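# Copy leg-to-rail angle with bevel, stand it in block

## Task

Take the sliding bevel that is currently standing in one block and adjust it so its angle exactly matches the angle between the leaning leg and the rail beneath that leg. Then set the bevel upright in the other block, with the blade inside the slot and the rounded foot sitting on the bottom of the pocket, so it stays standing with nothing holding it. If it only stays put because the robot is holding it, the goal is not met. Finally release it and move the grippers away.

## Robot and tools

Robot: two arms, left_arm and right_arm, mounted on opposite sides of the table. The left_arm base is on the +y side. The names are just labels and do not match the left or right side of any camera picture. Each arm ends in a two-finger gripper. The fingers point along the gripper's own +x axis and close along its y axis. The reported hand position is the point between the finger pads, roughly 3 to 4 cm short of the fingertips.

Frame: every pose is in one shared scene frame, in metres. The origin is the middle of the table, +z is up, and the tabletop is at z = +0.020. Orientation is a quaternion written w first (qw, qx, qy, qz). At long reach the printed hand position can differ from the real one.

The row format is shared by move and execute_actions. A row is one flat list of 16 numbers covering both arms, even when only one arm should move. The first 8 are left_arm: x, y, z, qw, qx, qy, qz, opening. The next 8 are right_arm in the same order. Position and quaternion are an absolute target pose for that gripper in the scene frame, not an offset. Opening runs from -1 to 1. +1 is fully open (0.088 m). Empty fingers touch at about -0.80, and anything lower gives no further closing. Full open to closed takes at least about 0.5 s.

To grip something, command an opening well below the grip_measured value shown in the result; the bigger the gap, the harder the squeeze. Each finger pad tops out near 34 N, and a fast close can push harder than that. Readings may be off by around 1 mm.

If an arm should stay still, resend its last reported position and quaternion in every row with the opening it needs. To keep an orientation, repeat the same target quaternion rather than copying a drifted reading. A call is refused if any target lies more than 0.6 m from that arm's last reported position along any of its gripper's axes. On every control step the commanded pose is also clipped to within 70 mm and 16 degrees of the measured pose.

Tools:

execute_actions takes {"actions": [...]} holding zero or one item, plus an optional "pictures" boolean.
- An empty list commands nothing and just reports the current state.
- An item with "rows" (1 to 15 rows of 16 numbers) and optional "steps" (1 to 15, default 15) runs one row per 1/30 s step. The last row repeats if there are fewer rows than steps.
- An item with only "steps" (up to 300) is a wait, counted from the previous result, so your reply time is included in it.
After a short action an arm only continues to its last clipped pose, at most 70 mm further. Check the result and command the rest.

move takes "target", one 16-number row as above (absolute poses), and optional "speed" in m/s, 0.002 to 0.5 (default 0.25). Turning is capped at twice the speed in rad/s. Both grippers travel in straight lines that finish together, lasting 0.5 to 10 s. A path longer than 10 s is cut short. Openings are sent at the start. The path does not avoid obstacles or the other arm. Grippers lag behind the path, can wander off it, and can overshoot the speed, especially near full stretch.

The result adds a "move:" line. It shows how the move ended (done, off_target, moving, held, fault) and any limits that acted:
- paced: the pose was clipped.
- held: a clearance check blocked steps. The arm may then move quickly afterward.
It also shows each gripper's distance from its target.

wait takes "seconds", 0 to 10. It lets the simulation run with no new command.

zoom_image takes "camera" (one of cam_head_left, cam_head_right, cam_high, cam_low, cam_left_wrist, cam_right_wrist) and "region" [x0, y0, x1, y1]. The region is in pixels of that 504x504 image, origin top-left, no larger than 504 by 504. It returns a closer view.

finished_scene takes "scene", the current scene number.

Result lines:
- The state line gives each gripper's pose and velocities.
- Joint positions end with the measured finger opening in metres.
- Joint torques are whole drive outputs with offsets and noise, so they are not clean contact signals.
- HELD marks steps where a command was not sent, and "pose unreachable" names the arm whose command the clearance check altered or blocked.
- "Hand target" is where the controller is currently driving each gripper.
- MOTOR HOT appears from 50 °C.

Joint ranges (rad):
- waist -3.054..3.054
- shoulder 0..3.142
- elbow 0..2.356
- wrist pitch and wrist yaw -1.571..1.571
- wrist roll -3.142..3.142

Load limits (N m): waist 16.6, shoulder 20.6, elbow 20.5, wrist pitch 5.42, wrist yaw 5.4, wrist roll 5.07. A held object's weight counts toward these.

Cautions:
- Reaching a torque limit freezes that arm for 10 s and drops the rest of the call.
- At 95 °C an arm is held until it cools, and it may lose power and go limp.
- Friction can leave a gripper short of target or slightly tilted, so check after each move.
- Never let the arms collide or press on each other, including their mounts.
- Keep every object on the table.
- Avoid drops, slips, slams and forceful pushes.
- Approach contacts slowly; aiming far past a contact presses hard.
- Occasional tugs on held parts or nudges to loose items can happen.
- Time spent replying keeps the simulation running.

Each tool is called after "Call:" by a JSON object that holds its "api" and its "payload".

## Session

Call:
{"api": "execute_actions", "payload": {"actions": []}}

Scene clock: 0.00 s of 4200.00 s.
left_arm: end_effector_position=(+0.0936, +0.2196, +0.4086) grip_measured=+0.822 end_effector_quat_wxyz=(+0.603, -0.018, -0.010, -0.798) end_effector_velocity=(-0.001, +0.001, -0.002) end_effector_angular_velocity=(+0.013, +0.019, -0.001) | right_arm: end_effector_position=(+0.0557, -0.3937, +0.1960) grip_measured=+0.851 end_effector_quat_wxyz=(+0.684, -0.066, +0.716, +0.120) end_effector_velocity=(-0.001, -0.001, -0.001) end_effector_angular_velocity=(-0.005, +0.013, +0.000)
Joint positions: left_arm=[-0.008  0.85   0.645  0.247  0.008 -0.006  0.079] | right_arm=[-0.219  0.944  0.855 -1.459 -0.086  0.657  0.081]
Joint velocities: left_arm=[-0.007 -0.002 -0.002 -0.007 -0.007 -0.022 -0.   ] | right_arm=[-0.007  0.002 -0.002 -0.007 -0.007 -0.007 -0.   ]
Joint torques (N m, as the arm reports them, + toward a larger angle): no reading
Motor temperatures (°C, as the motors report them): left_arm=[25 33 25 35 23 23] | right_arm=[25 33 27 24 24 25]
Heat: left arm: hottest wrist pitch 35 °C (+0.0 °C/min); right arm: hottest shoulder 33 °C (+0.0 °C/min).
Hand target (left_arm): +0.094, +0.220, +0.409; -0.603, +0.018, +0.010, +0.798
Hand target (right_arm): +0.056, -0.394, +0.196; +0.684, -0.066, +0.716, +0.120

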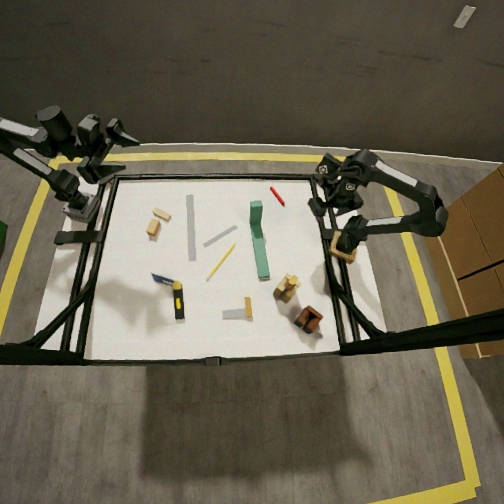

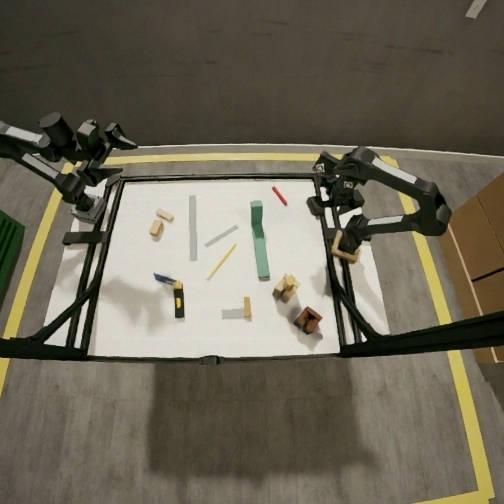

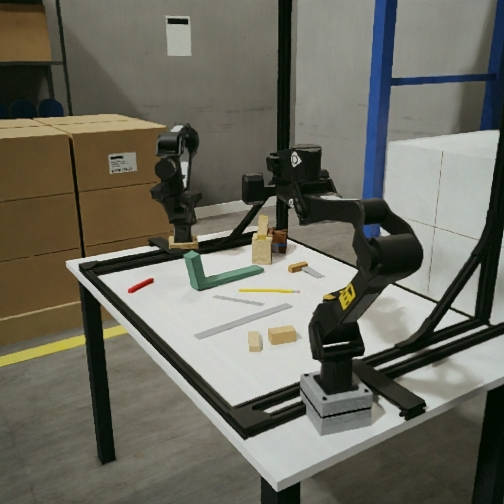

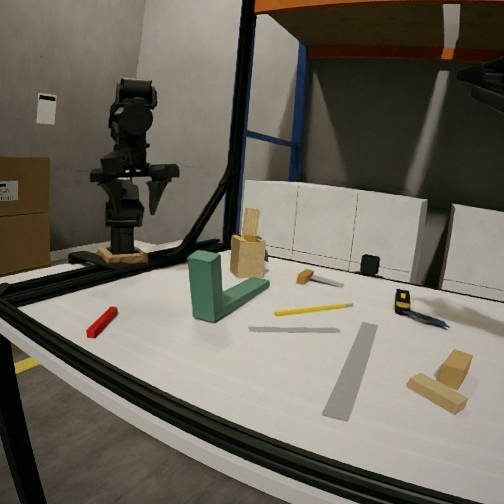

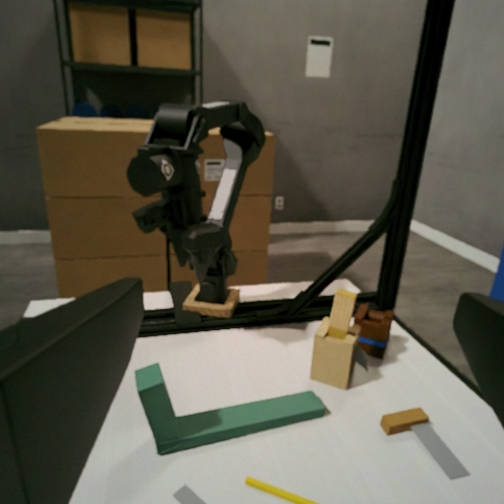

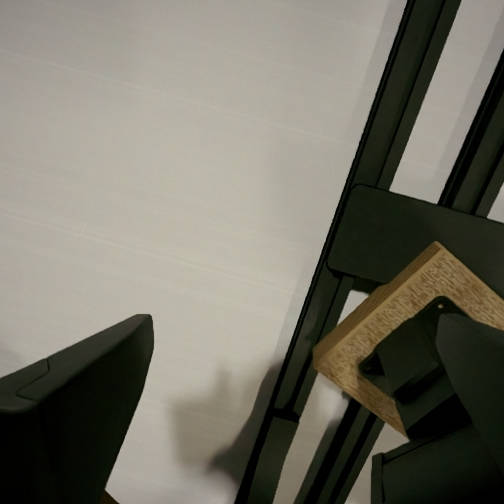

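Call:
{"api": "zoom_image", "payload": {"camera": "cam_head_left", "region": [230,190,350,350]}}

Call:
{"api": "zoom_image", "payload": {"camera": "cam_left_wrist", "region": [120,270,420,470]}}

Region (230, 190, 350, 350) of cam_head_left's 504x504 image, scaled by 3.150, with more detail than that image has; it fills the left 378 columns of this view, and the rest is white.

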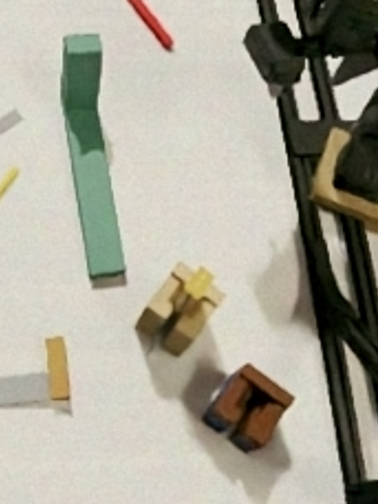

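Region (120, 270, 420, 470) of cam_left_wrist's 504x504 image, scaled by 1.680, with more detail than that image has.

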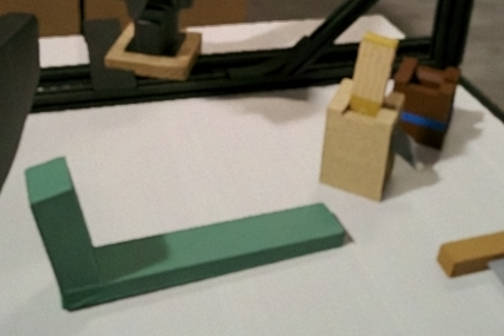

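Call:
{"api": "move", "payload": {"target": [0.0936,0.2196,0.4086,0.603,-0.018,-0.010,-0.798,1,-0.07,-0.27,0.27,0.2126,-0.6744,0.2126,0.6744,0.3], "speed": 0.15}}

Scene clock: 99.30 s of 4200.00 s.
left_arm: end_effector_position=(+0.0936, +0.2196, +0.4086) grip_measured=+0.985 end_effector_quat_wxyz=(+0.603, -0.018, -0.010, -0.798) end_effector_velocity=(+0.000, +0.000, -0.002) end_effector_angular_velocity=(+0.001, -0.023, +0.006) | right_arm: end_effector_position=(-0.0717, -0.2709, +0.2682) grip_measured=+0.300 end_effector_quat_wxyz=(+0.221, -0.668, +0.210, +0.678) end_effector_velocity=(-0.000, -0.001, +0.000) end_effector_angular_velocity=(-0.009, +0.005, +0.020)
Joint positions: left_arm=[-0.008  0.85   0.645  0.247  0.008 -0.006  0.087] | right_arm=[ 0.711  1.442  1.454 -1.561 -0.002 -0.671  0.054]
Joint velocities: left_arm=[-0.002 -0.002 -0.002 -0.007 -0.007  0.022  0.   ] | right_arm=[-0.002  0.002  0.002 -0.007 -0.007 -0.022  0.   ]
Joint torques (N m, as the arm reports them, + toward a larger angle): left_arm=[ 0.03 -1.79  7.55  1.52  0.04  0.  ] | right_arm=[ 0.36 -3.77  7.55  0.01  0.04 -0.16]
Motor temperatures (°C, as the motors report them): left_arm=[25 32 33 41 23 23] | right_arm=[25 32 32 24 24 25]
Heat: left arm: hottest wrist pitch 41 °C (+2.0 °C/min); right arm: hottest shoulder 32 °C (-1.0 °C/min).
Hand target (left_arm): +0.094, +0.220, +0.409; -0.603, +0.018, +0.010, +0.798
Hand target (right_arm): -0.073, -0.269, +0.269; -0.219, +0.670, -0.206, -0.678
Off the commanded pose (left_arm): 0.000 m, 0 deg.
Off the commanded pose (right_arm): 0.003 m, 1 deg.
joint sent to its limit (right arm) — the command would take joint 4 (wrist pitch) past its lower limit, so that joint was sent only as far as its limit.
After step 90, 88.37 s passed at rest.
move: done

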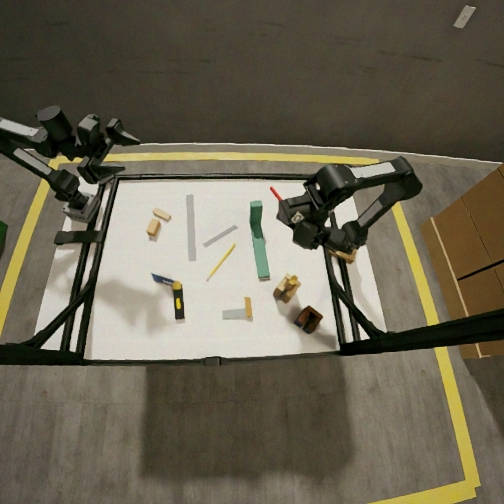

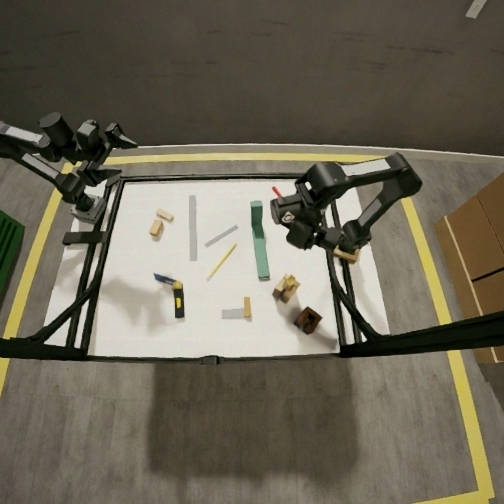

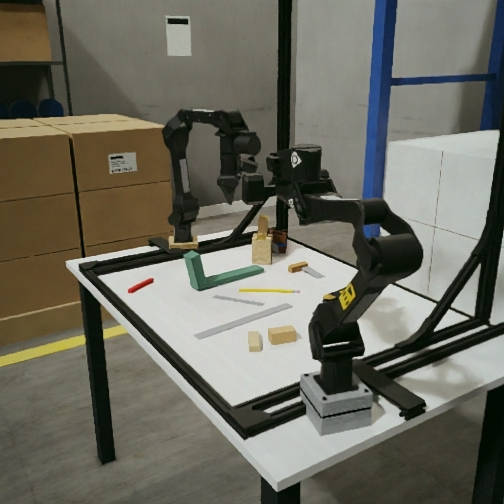

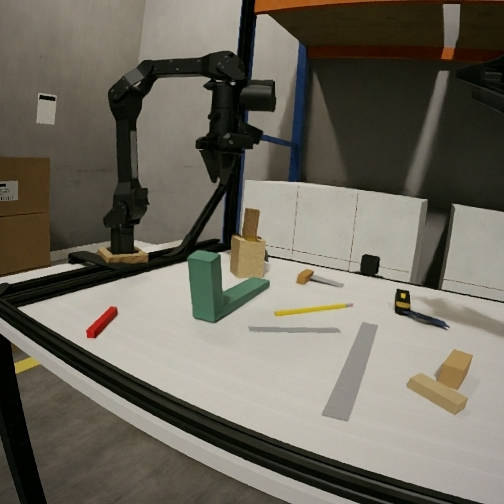

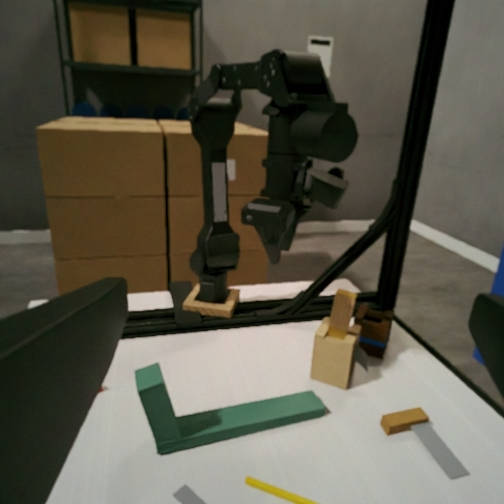

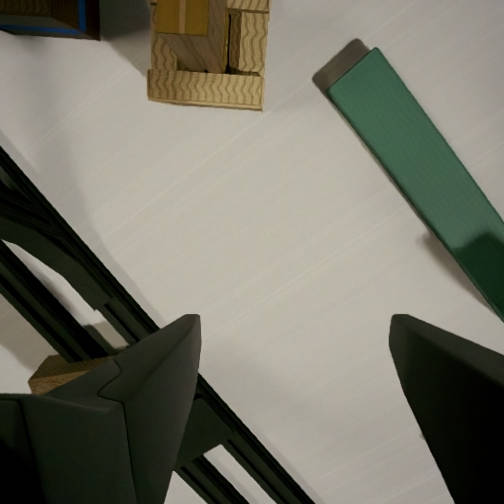

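Call:
{"api": "move", "payload": {"target": [0.0936,0.2196,0.4086,0.603,-0.018,-0.010,-0.798,1,-0.17,-0.258,0.262,0.2360,-0.6665,0.2360,0.6665,0.3], "speed": 0.12}}

Scene clock: 126.33 s of 4200.00 s.
left_arm: end_effector_position=(+0.0936, +0.2196, +0.4086) grip_measured=+0.985 end_effector_quat_wxyz=(+0.603, -0.018, -0.010, -0.798) end_effector_velocity=(+0.002, -0.000, -0.002) end_effector_angular_velocity=(+0.009, +0.005, +0.009) | right_arm: end_effector_position=(-0.1688, -0.2602, +0.2619) grip_measured=+0.300 end_effector_quat_wxyz=(+0.236, -0.665, +0.235, +0.669) end_effector_velocity=(-0.000, -0.001, -0.000) end_effector_angular_velocity=(-0.002, -0.010, -0.000)
Joint positions: left_arm=[-0.008  0.85   0.645  0.247  0.008 -0.006  0.087] | right_arm=[ 1.032  1.645  1.625 -1.545 -0.002 -0.291  0.054]
Joint velocities: left_arm=[ 0.002 -0.002 -0.002 -0.007 -0.007 -0.007 -0.   ] | right_arm=[ 0.007  0.002  0.002 -0.007  0.007  0.007 -0.   ]
Joint torques (N m, as the arm reports them, + toward a larger angle): left_arm=[ 0.02 -1.78  7.53  1.51  0.04  0.  ] | right_arm=[ 0.35 -5.31  7.51  0.   -0.01  0.16]
Motor temperatures (°C, as the motors report them): left_arm=[25 32 33 40 23 23] | right_arm=[25 32 33 24 24 25]
Heat: left arm: hottest wrist pitch 40 °C (+0.0 °C/min); right arm: hottest elbow 33 °C (+1.0 °C/min).
Hand target (left_arm): +0.094, +0.220, +0.409; -0.603, +0.018, +0.010, +0.798
Hand target (right_arm): -0.171, -0.259, +0.261; -0.236, +0.666, -0.236, -0.667
Off the commanded pose (left_arm): 0.000 m, 0 deg.
Off the commanded pose (right_arm): 0.002 m, 0 deg.
After step 90, 22.73 s passed at rest.
move: done

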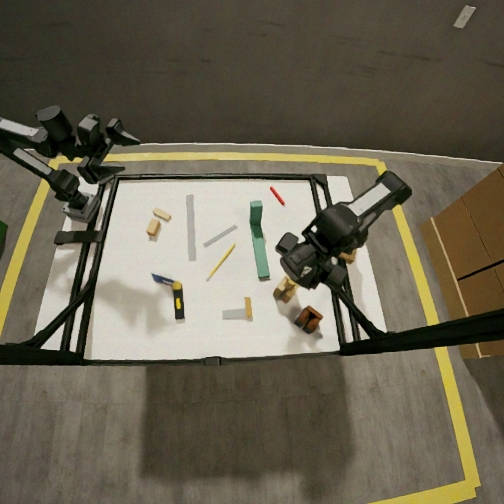

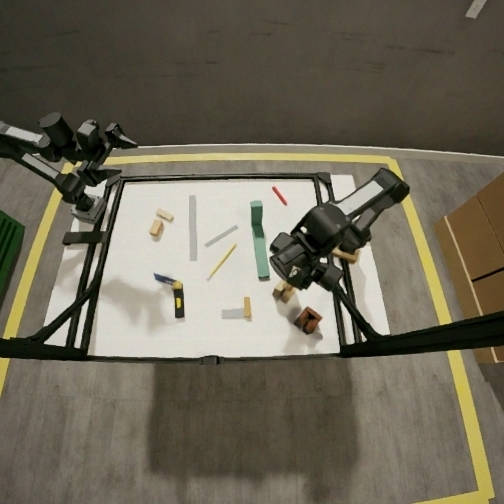

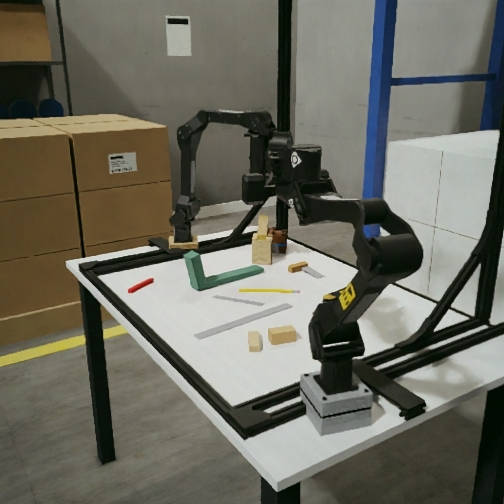

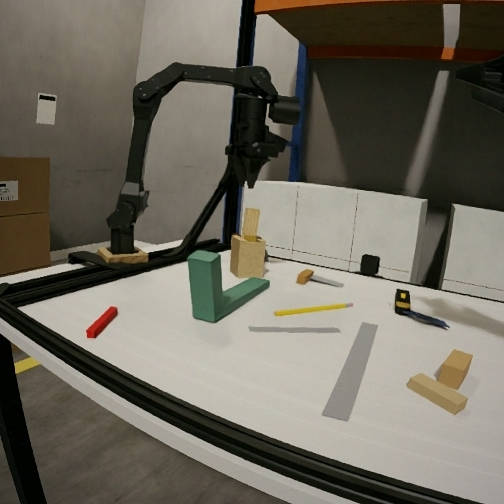

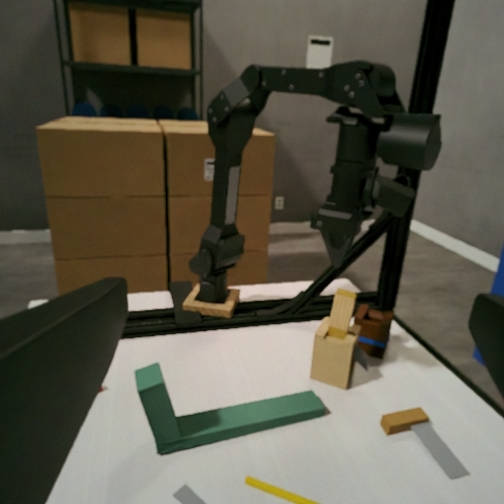

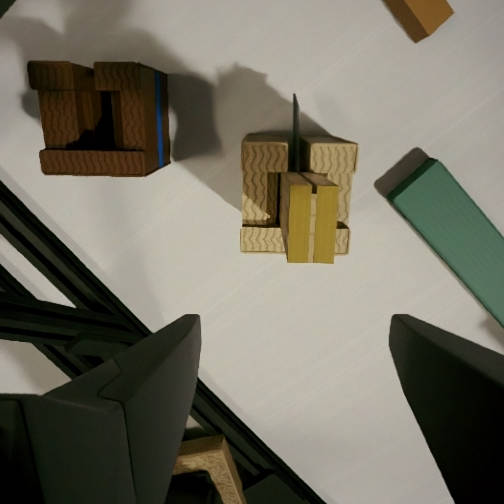

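Call:
{"api": "move", "payload": {"target": [0.0936,0.2196,0.4086,0.603,-0.018,-0.010,-0.798,1,-0.1845,-0.2385,0.228,0.2360,-0.6665,0.2360,0.6665,0.2], "speed": 0.06}}

Scene clock: 145.50 s of 4200.00 s.
left_arm: end_effector_position=(+0.0936, +0.2196, +0.4084) grip_measured=+0.985 end_effector_quat_wxyz=(+0.603, -0.018, -0.010, -0.798) end_effector_velocity=(+0.000, +0.000, -0.002) end_effector_angular_velocity=(+0.009, +0.005, +0.005) | right_arm: end_effector_position=(-0.1842, -0.2382, +0.2333) grip_measured=+0.200 end_effector_quat_wxyz=(+0.239, -0.661, +0.233, +0.672) end_effector_velocity=(-0.000, -0.000, +0.000) end_effector_angular_velocity=(+0.002, +0.010, +0.005)
Joint positions: left_arm=[-0.008  0.85   0.645  0.247  0.008 -0.006  0.087] | right_arm=[ 1.032  1.72   1.594 -1.428 -0.002 -0.29   0.049]
Joint velocities: left_arm=[-0.002 -0.002 -0.002 -0.007 -0.007 -0.007  0.   ] | right_arm=[-0.002 -0.007 -0.007  0.007 -0.007 -0.007 -0.   ]
Joint torques (N m, as the arm reports them, + toward a larger angle): left_arm=[ 0.04 -1.78  7.52  1.51  0.04  0.01] | right_arm=[ 0.26 -6.1   5.12  0.29  0.04  0.11]
Motor temperatures (°C, as the motors report them): left_arm=[25 31 34 40 23 23] | right_arm=[25 33 33 24 24 25]
Heat: left arm: hottest wrist pitch 40 °C (-1.0 °C/min); right arm: hottest shoulder 33 °C (+1.0 °C/min).
Hand target (left_arm): +0.094, +0.220, +0.408; -0.603, +0.018, +0.010, +0.798
Hand target (right_arm): -0.185, -0.239, +0.228; -0.236, +0.667, -0.236, -0.666
Off the commanded pose (left_arm): 0.000 m, 0 deg.
Off the commanded pose (right_arm): 0.005 m, 1 deg.
After step 90, 15.10 s passed at rest.
move: done

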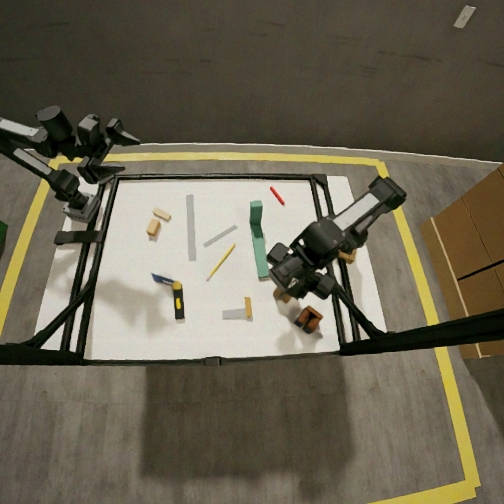

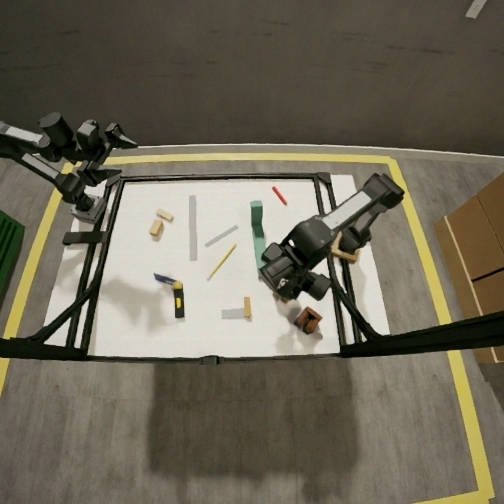

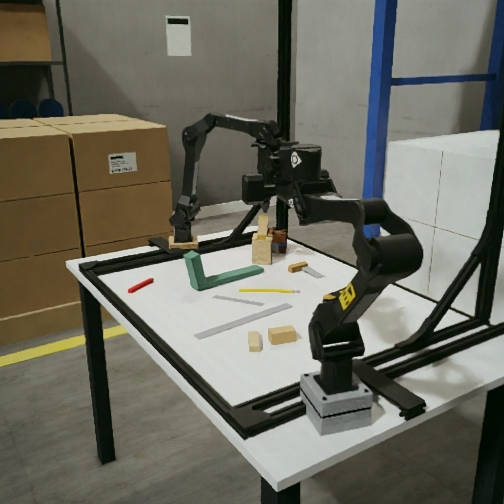

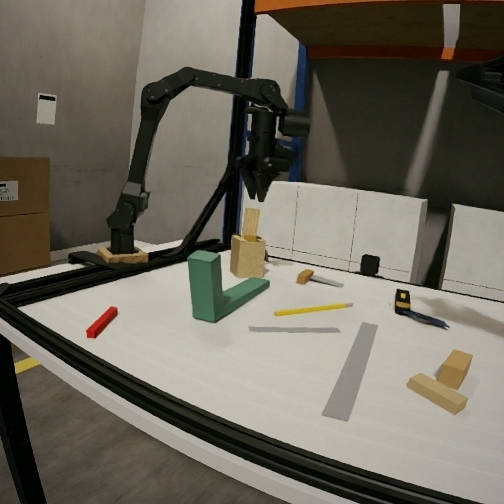

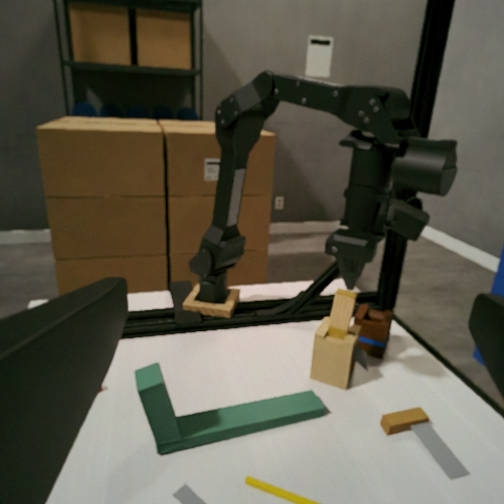

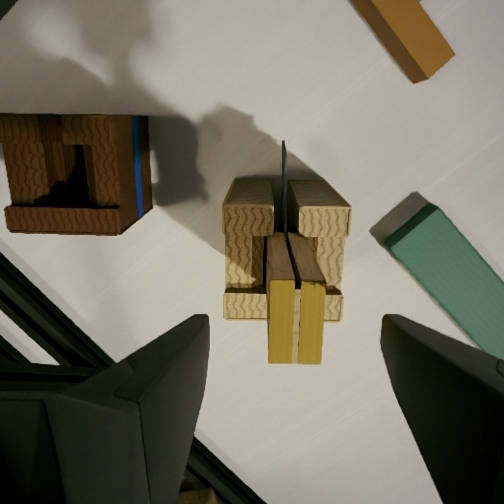

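Call:
{"api": "move", "payload": {"target": [0.0936,0.2196,0.4086,0.603,-0.018,-0.010,-0.798,1,-0.1815,-0.2420,0.170,0.2360,-0.6665,0.2360,0.6665,0.1], "speed": 0.04}}

Scene clock: 156.53 s of 4200.00 s.
left_arm: end_effector_position=(+0.0935, +0.2196, +0.4082) grip_measured=+0.985 end_effector_quat_wxyz=(+0.603, -0.018, -0.010, -0.798) end_effector_velocity=(+0.001, +0.001, -0.001) end_effector_angular_velocity=(+0.004, +0.007, +0.005) | right_arm: end_effector_position=(-0.1826, -0.2405, +0.1721) grip_measured=+0.100 end_effector_quat_wxyz=(+0.236, -0.665, +0.235, +0.669) end_effector_velocity=(+0.001, -0.005, -0.004) end_effector_angular_velocity=(-0.031, +0.006, +0.005)
Joint positions: left_arm=[-0.008  0.85   0.645  0.247  0.008 -0.006  0.087] | right_arm=[ 1.032  1.721  1.352 -1.196 -0.002 -0.29   0.044]
Joint velocities: left_arm=[-0.002 -0.007 -0.002 -0.007 -0.007 -0.007 -0.   ] | right_arm=[-0.002  0.002 -0.012 -0.007 -0.022 -0.007  0.   ]
Joint torques (N m, as the arm reports them, + toward a larger angle): left_arm=[ 0.02 -1.77  7.57  1.52  0.04  0.01] | right_arm=[ 0.06 -7.62  4.93  0.32  0.04  0.04]
Motor temperatures (°C, as the motors report them): left_arm=[25 31 34 40 23 23] | right_arm=[25 34 32 24 24 25]
Heat: left arm: hottest wrist pitch 40 °C (-1.0 °C/min); right arm: hottest shoulder 34 °C (+2.0 °C/min).
Hand target (left_arm): +0.094, +0.220, +0.408; -0.603, +0.018, +0.010, +0.798
Hand target (right_arm): -0.181, -0.242, +0.170; -0.236, +0.666, -0.236, -0.667
Off the commanded pose (left_arm): 0.000 m, 0 deg.
Off the commanded pose (right_arm): 0.003 m, 0 deg.
After step 90, 6.17 s passed at rest.
move: done

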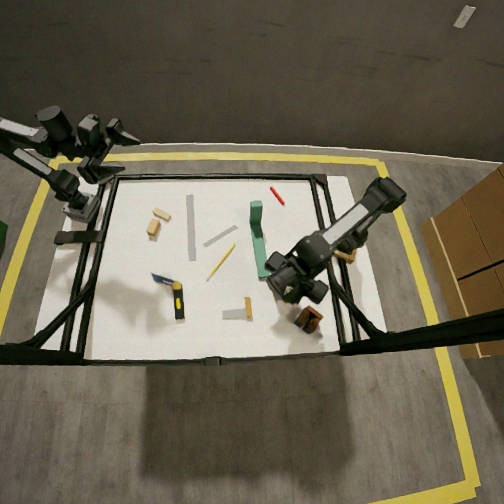

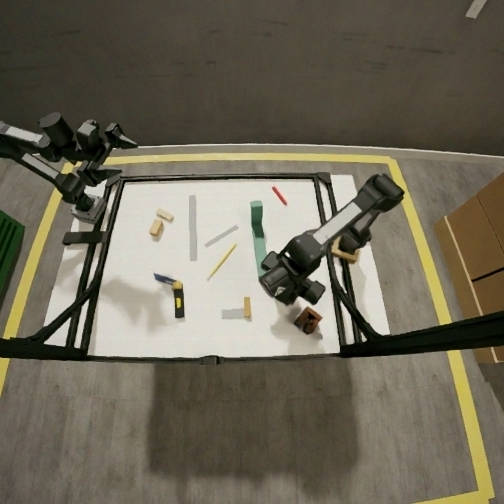

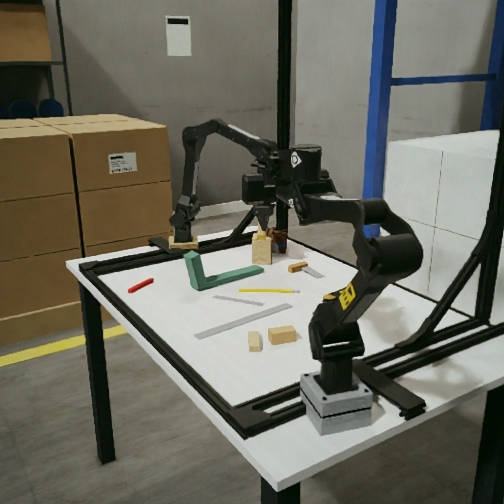

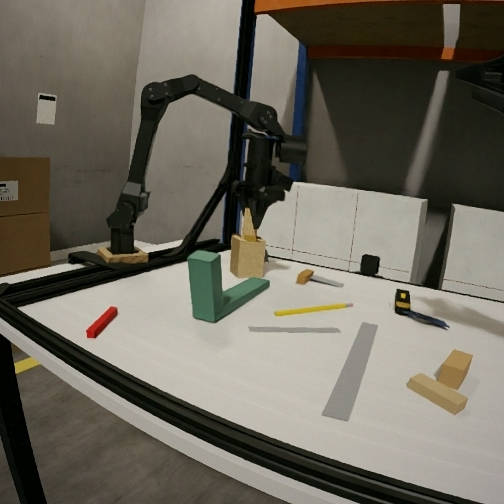

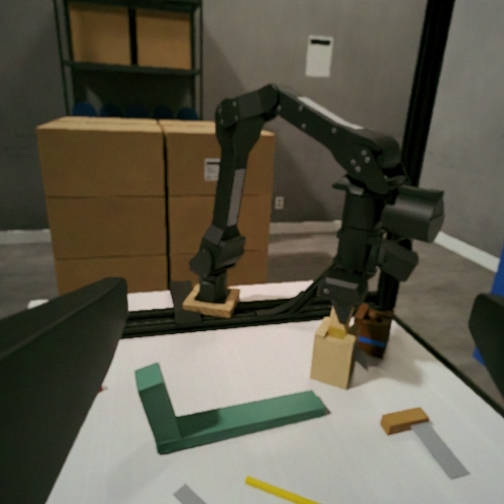

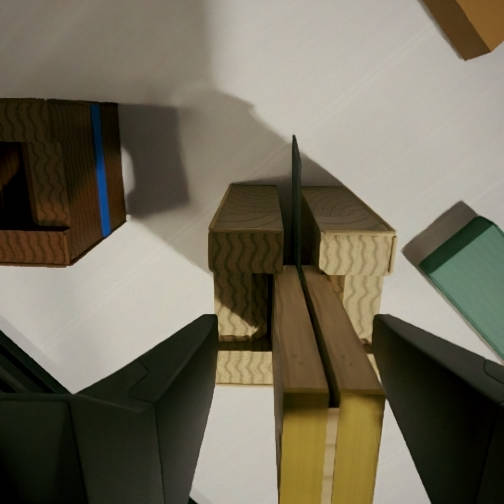

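Call:
{"api": "move", "payload": {"target": [0.0936,0.2196,0.4086,0.603,-0.018,-0.010,-0.798,1,-0.1740,-0.2465,0.171,0.2481,-0.6307,0.2233,0.7004,0.0], "speed": 0.03}}

Scene clock: 181.93 s of 4200.00 s.
left_arm: end_effector_position=(+0.0935, +0.2196, +0.4082) grip_measured=+0.985 end_effector_quat_wxyz=(+0.603, -0.018, -0.010, -0.798) end_effector_velocity=(+0.003, +0.001, -0.001) end_effector_angular_velocity=(+0.014, +0.005, +0.019) | right_arm: end_effector_position=(-0.1757, -0.2451, +0.1703) grip_measured=+0.000 end_effector_quat_wxyz=(+0.248, -0.633, +0.225, +0.698) end_effector_velocity=(-0.004, -0.002, -0.002) end_effector_angular_velocity=(-0.000, +0.024, +0.026)
Joint positions: left_arm=[-0.008  0.85   0.645  0.247  0.008 -0.006  0.087] | right_arm=[ 1.008  1.622  1.231 -1.087 -0.029 -0.31   0.039]
Joint velocities: left_arm=[-0.002 -0.007  0.002 -0.022 -0.022 -0.007 -0.   ] | right_arm=[ 0.002 -0.007 -0.017  0.022 -0.022 -0.022  0.   ]
Joint torques (N m, as the arm reports them, + toward a larger angle): left_arm=[ 0.03 -1.84  7.6   1.54  0.04  0.01] | right_arm=[-0.32 -8.28  5.07  0.42 -0.19 -0.12]
Motor temperatures (°C, as the motors report them): left_arm=[25 31 34 40 23 23] | right_arm=[25 36 31 24 24 25]
Heat: left arm: hottest wrist pitch 40 °C (+0.0 °C/min); right arm: hottest shoulder 36 °C (+3.0 °C/min).
Hand target (left_arm): +0.094, +0.220, +0.409; -0.603, +0.018, +0.010, +0.798
Hand target (right_arm): -0.174, -0.247, +0.171; -0.248, +0.631, -0.224, -0.700
Off the commanded pose (left_arm): 0.000 m, 0 deg.
Off the commanded pose (right_arm): 0.002 m, 0 deg.
After step 90, 20.53 s passed at rest.
move: done

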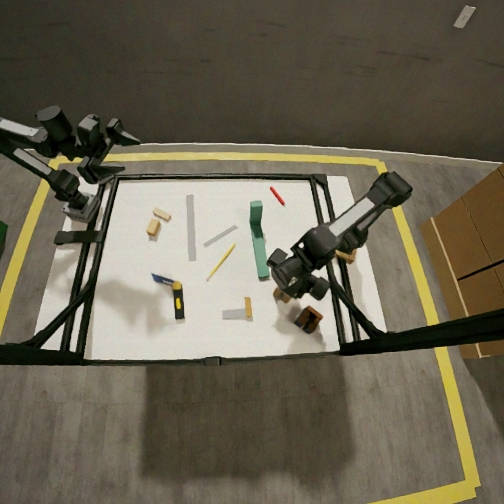

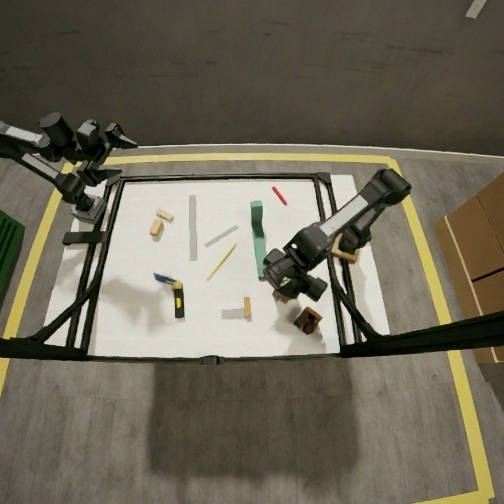

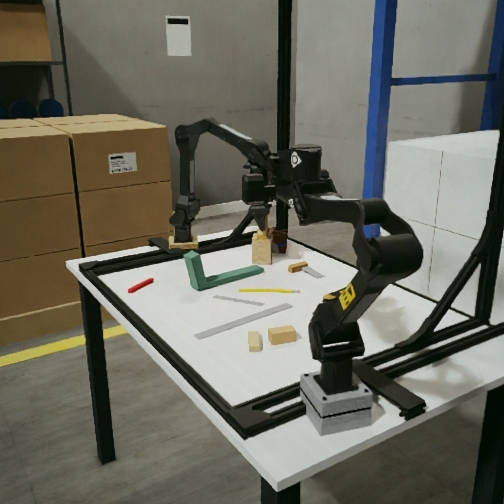

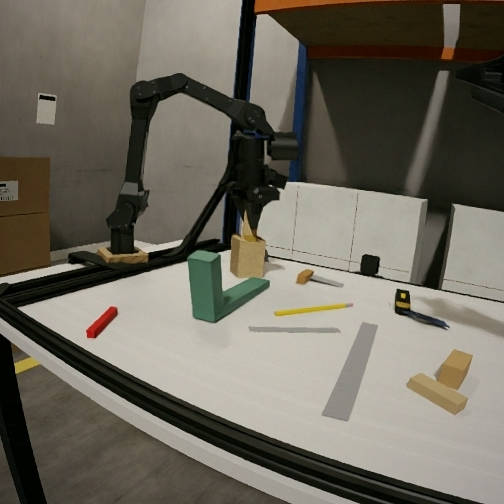

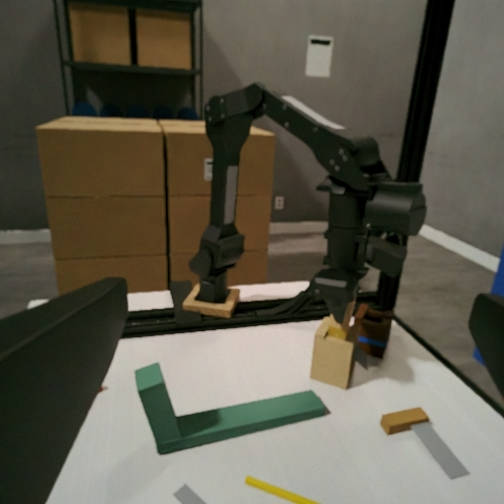

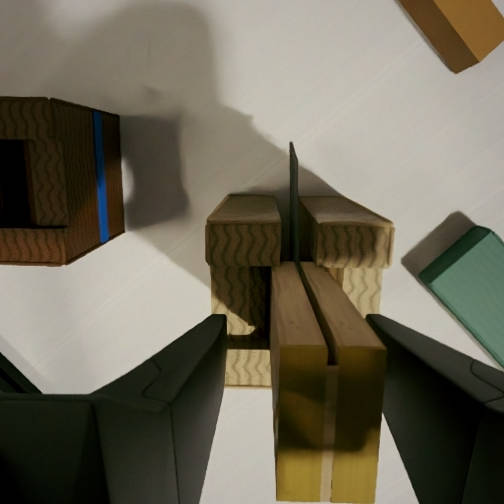

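Call:
{"api": "execute_actions", "payload": {"actions": [{"rows":[[0.0936,0.2196,0.4086,0.603,-0.018,-0.010,-0.798,1,-0.1740,-0.2465,0.171,0.2481,-0.6307,0.2233,0.7004,-0.1],[0.0936,0.2196,0.4086,0.603,-0.018,-0.010,-0.798,1,-0.1740,-0.2465,0.171,0.2481,-0.6307,0.2233,0.7004,-0.2],[0.0936,0.2196,0.4086,0.603,-0.018,-0.010,-0.798,1,-0.1740,-0.2465,0.171,0.2481,-0.6307,0.2233,0.7004,-0.28],[0.0936,0.2196,0.4086,0.603,-0.018,-0.010,-0.798,1,-0.1740,-0.2465,0.171,0.2481,-0.6307,0.2233,0.7004,-0.33],[0.0936,0.2196,0.4086,0.603,-0.018,-0.010,-0.798,1,-0.1740,-0.2465,0.171,0.2481,-0.6307,0.2233,0.7004,-0.37],[0.0936,0.2196,0.4086,0.603,-0.018,-0.010,-0.798,1,-0.1740,-0.2465,0.171,0.2481,-0.6307,0.2233,0.7004,-0.40],[0.0936,0.2196,0.4086,0.603,-0.018,-0.010,-0.798,1,-0.1740,-0.2465,0.171,0.2481,-0.6307,0.2233,0.7004,-0.43],[0.0936,0.2196,0.4086,0.603,-0.018,-0.010,-0.798,1,-0.1740,-0.2465,0.171,0.2481,-0.6307,0.2233,0.7004,-0.46],[0.0936,0.2196,0.4086,0.603,-0.018,-0.010,-0.798,1,-0.1740,-0.2465,0.171,0.2481,-0.6307,0.2233,0.7004,-0.5],[0.0936,0.2196,0.4086,0.603,-0.018,-0.010,-0.798,1,-0.1740,-0.2465,0.171,0.2481,-0.6307,0.2233,0.7004,-0.55],[0.0936,0.2196,0.4086,0.603,-0.018,-0.010,-0.798,1,-0.1740,-0.2465,0.171,0.2481,-0.6307,0.2233,0.7004,-0.62]],"steps":15}], "pictures": false}}

Call:
{"api": "move", "payload": {"target": [0.0936,0.2196,0.4086,0.603,-0.018,-0.010,-0.798,1,-0.1755,-0.2452,0.25,0.2481,-0.6307,0.2233,0.7004,-0.62], "speed": 0.04}}

Scene clock: 210.17 s of 4200.00 s.
left_arm: end_effector_position=(+0.0935, +0.2196, +0.4082) grip_measured=+0.985 end_effector_quat_wxyz=(+0.603, -0.018, -0.010, -0.798) end_effector_velocity=(+0.004, -0.001, -0.002) end_effector_angular_velocity=(+0.013, +0.020, +0.024) | right_arm: end_effector_position=(-0.1744, -0.2437, +0.1705) grip_measured=-0.417 end_effector_quat_wxyz=(+0.251, -0.632, +0.224, +0.698) end_effector_velocity=(+0.001, +0.002, +0.002) end_effector_angular_velocity=(+0.014, +0.001, -0.010)
Joint positions: left_arm=[-0.008  0.85   0.645  0.247  0.008 -0.006  0.087] | right_arm=[ 1.004  1.62   1.229 -1.083 -0.026 -0.31   0.019]
Joint velocities: left_arm=[ 0.002 -0.002 -0.002 -0.007 -0.022 -0.022 -0.   ] | right_arm=[-0.002 -0.007 -0.002  0.007  0.007  0.007 -0.   ]
Joint torques (N m, as the arm reports them, + toward a larger angle): left_arm=[ 0.02 -1.82  7.57  1.53  0.04  0.01] | right_arm=[ 0.06 -8.06  5.07  0.36 -0.31 -0.11]
Motor temperatures (°C, as the motors report them): left_arm=[25 31 35 40 23 23] | right_arm=[25 38 30 24 24 25]
Heat: left arm: hottest wrist pitch 40 °C (+0.0 °C/min); right arm: hottest shoulder 38 °C (+4.0 °C/min).
Hand target (left_arm): +0.094, +0.220, +0.409; -0.603, +0.018, +0.010, +0.798
Hand target (right_arm): -0.174, -0.246, +0.171; -0.248, +0.631, -0.223, -0.701
Off the commanded pose (left_arm): 0.000 m, 0 deg.
Off the commanded pose (right_arm): 0.003 m, 0 deg.
Steps of this call (steps 1 to 90: nothing new was sent; then 24.73 s passed at rest; steps 91 to 105: all 15 steps of this action). Readings (end_effector_position):
91: left_arm (+0.0935, +0.2196, +0.4082) | right_arm (-0.1756, -0.2451, +0.1704)
92: left_arm (+0.0935, +0.2196, +0.4082) | right_arm (-0.1756, -0.2450, +0.1704)
94: left_arm (+0.0935, +0.2196, +0.4082) | right_arm (-0.1756, -0.2450, +0.1703)
98: left_arm (+0.0935, +0.2196, +0.4082) | right_arm (-0.1754, -0.2447, +0.1703)
105: the state above

Scene clock: 212.73 s of 4200.00 s.
left_arm: end_effector_position=(+0.0935, +0.2196, +0.4082) grip_measured=+0.985 end_effector_quat_wxyz=(+0.603, -0.018, -0.010, -0.798) end_effector_velocity=(+0.000, +0.000, -0.002) end_effector_angular_velocity=(+0.009, +0.005, +0.005) | right_arm: end_effector_position=(-0.1736, -0.2459, +0.2462) grip_measured=-0.418 end_effector_quat_wxyz=(+0.248, -0.634, +0.227, +0.696) end_effector_velocity=(+0.001, +0.001, +0.004) end_effector_angular_velocity=(+0.003, +0.010, +0.001)
Joint positions: left_arm=[-0.008  0.85   0.645  0.247  0.008 -0.006  0.087] | right_arm=[ 1.004  1.619  1.531 -1.394 -0.029 -0.31   0.019]
Joint velocities: left_arm=[-0.002 -0.002 -0.002 -0.007 -0.007 -0.007  0.   ] | right_arm=[-0.007 -0.002  0.012 -0.007 -0.007 -0.007 -0.   ]
Joint torques (N m, as the arm reports them, + toward a larger angle): left_arm=[ 0.04 -1.81  7.57  1.54  0.04  0.01] | right_arm=[ 0.25 -6.78  8.13  0.17 -0.18 -0.05]
Motor temperatures (°C, as the motors report them): left_arm=[25 31 35 40 23 23] | right_arm=[25 38 31 24 24 25]
Heat: left arm: hottest wrist pitch 40 °C (+0.0 °C/min); right arm: hottest shoulder 38 °C (+4.1 °C/min).
Hand target (left_arm): +0.094, +0.220, +0.409; -0.603, +0.018, +0.010, +0.798
Hand target (right_arm): -0.176, -0.245, +0.250; -0.248, +0.631, -0.223, -0.700
Off the commanded pose (left_arm): 0.000 m, 0 deg.
Off the commanded pose (right_arm): 0.004 m, 1 deg.
move: done

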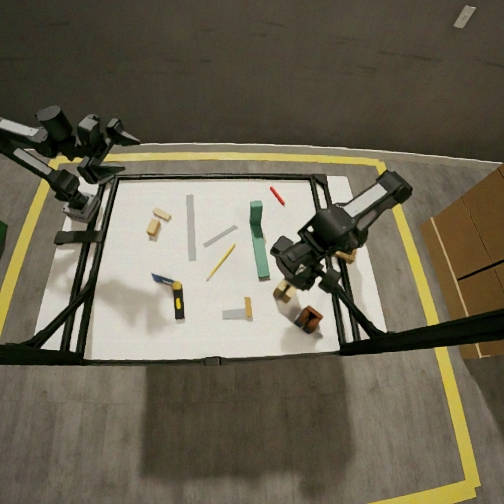

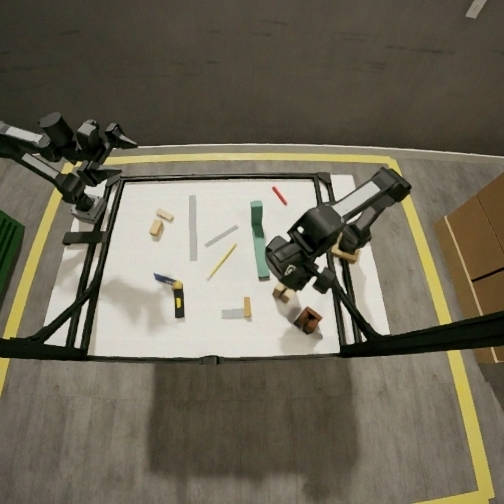

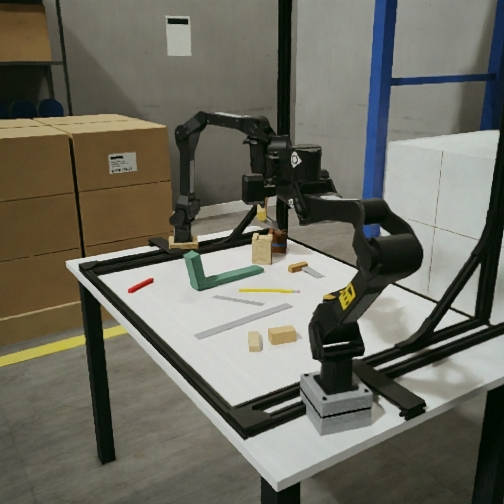

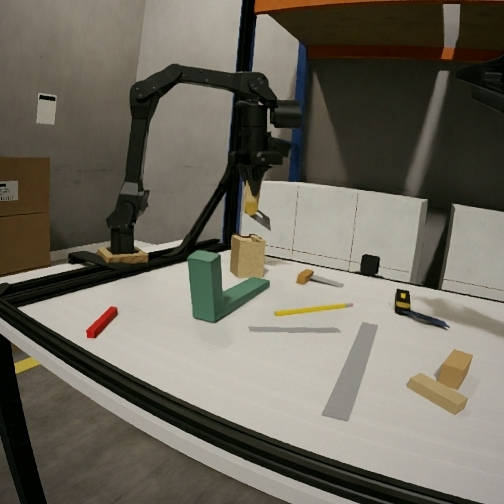

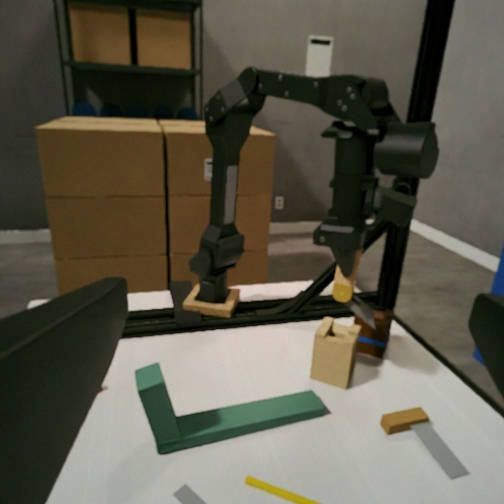

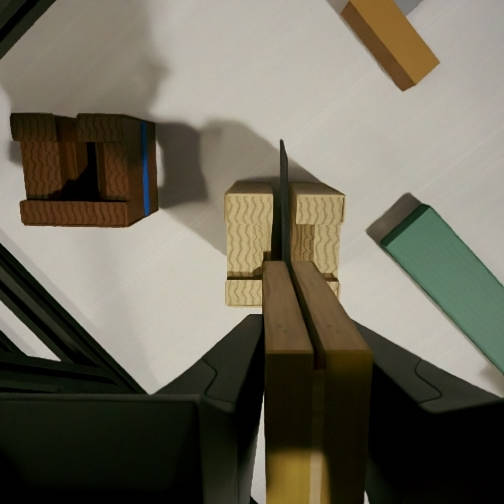

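Call:
{"api": "zoom_image", "payload": {"camera": "cam_left_wrist", "region": [290,220,410,370]}}

Call:
{"api": "zoom_image", "payload": {"camera": "cam_low", "region": [180,170,300,330]}}

Region (290, 220, 410, 370) of cam_left_wrist's 504x504 image, scaled by 3.360, with more detail than that image has; it fills the left 403 columns of this view, and the rest is white.

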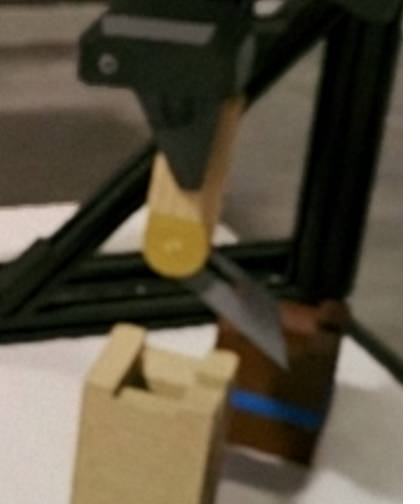

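Region (180, 170, 300, 330) of cam_low's 504x504 image, scaled by 3.150, with more detail than that image has; it fills the left 378 columns of this view, and the rest is white.

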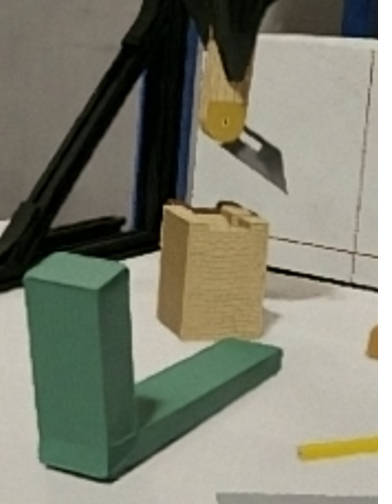

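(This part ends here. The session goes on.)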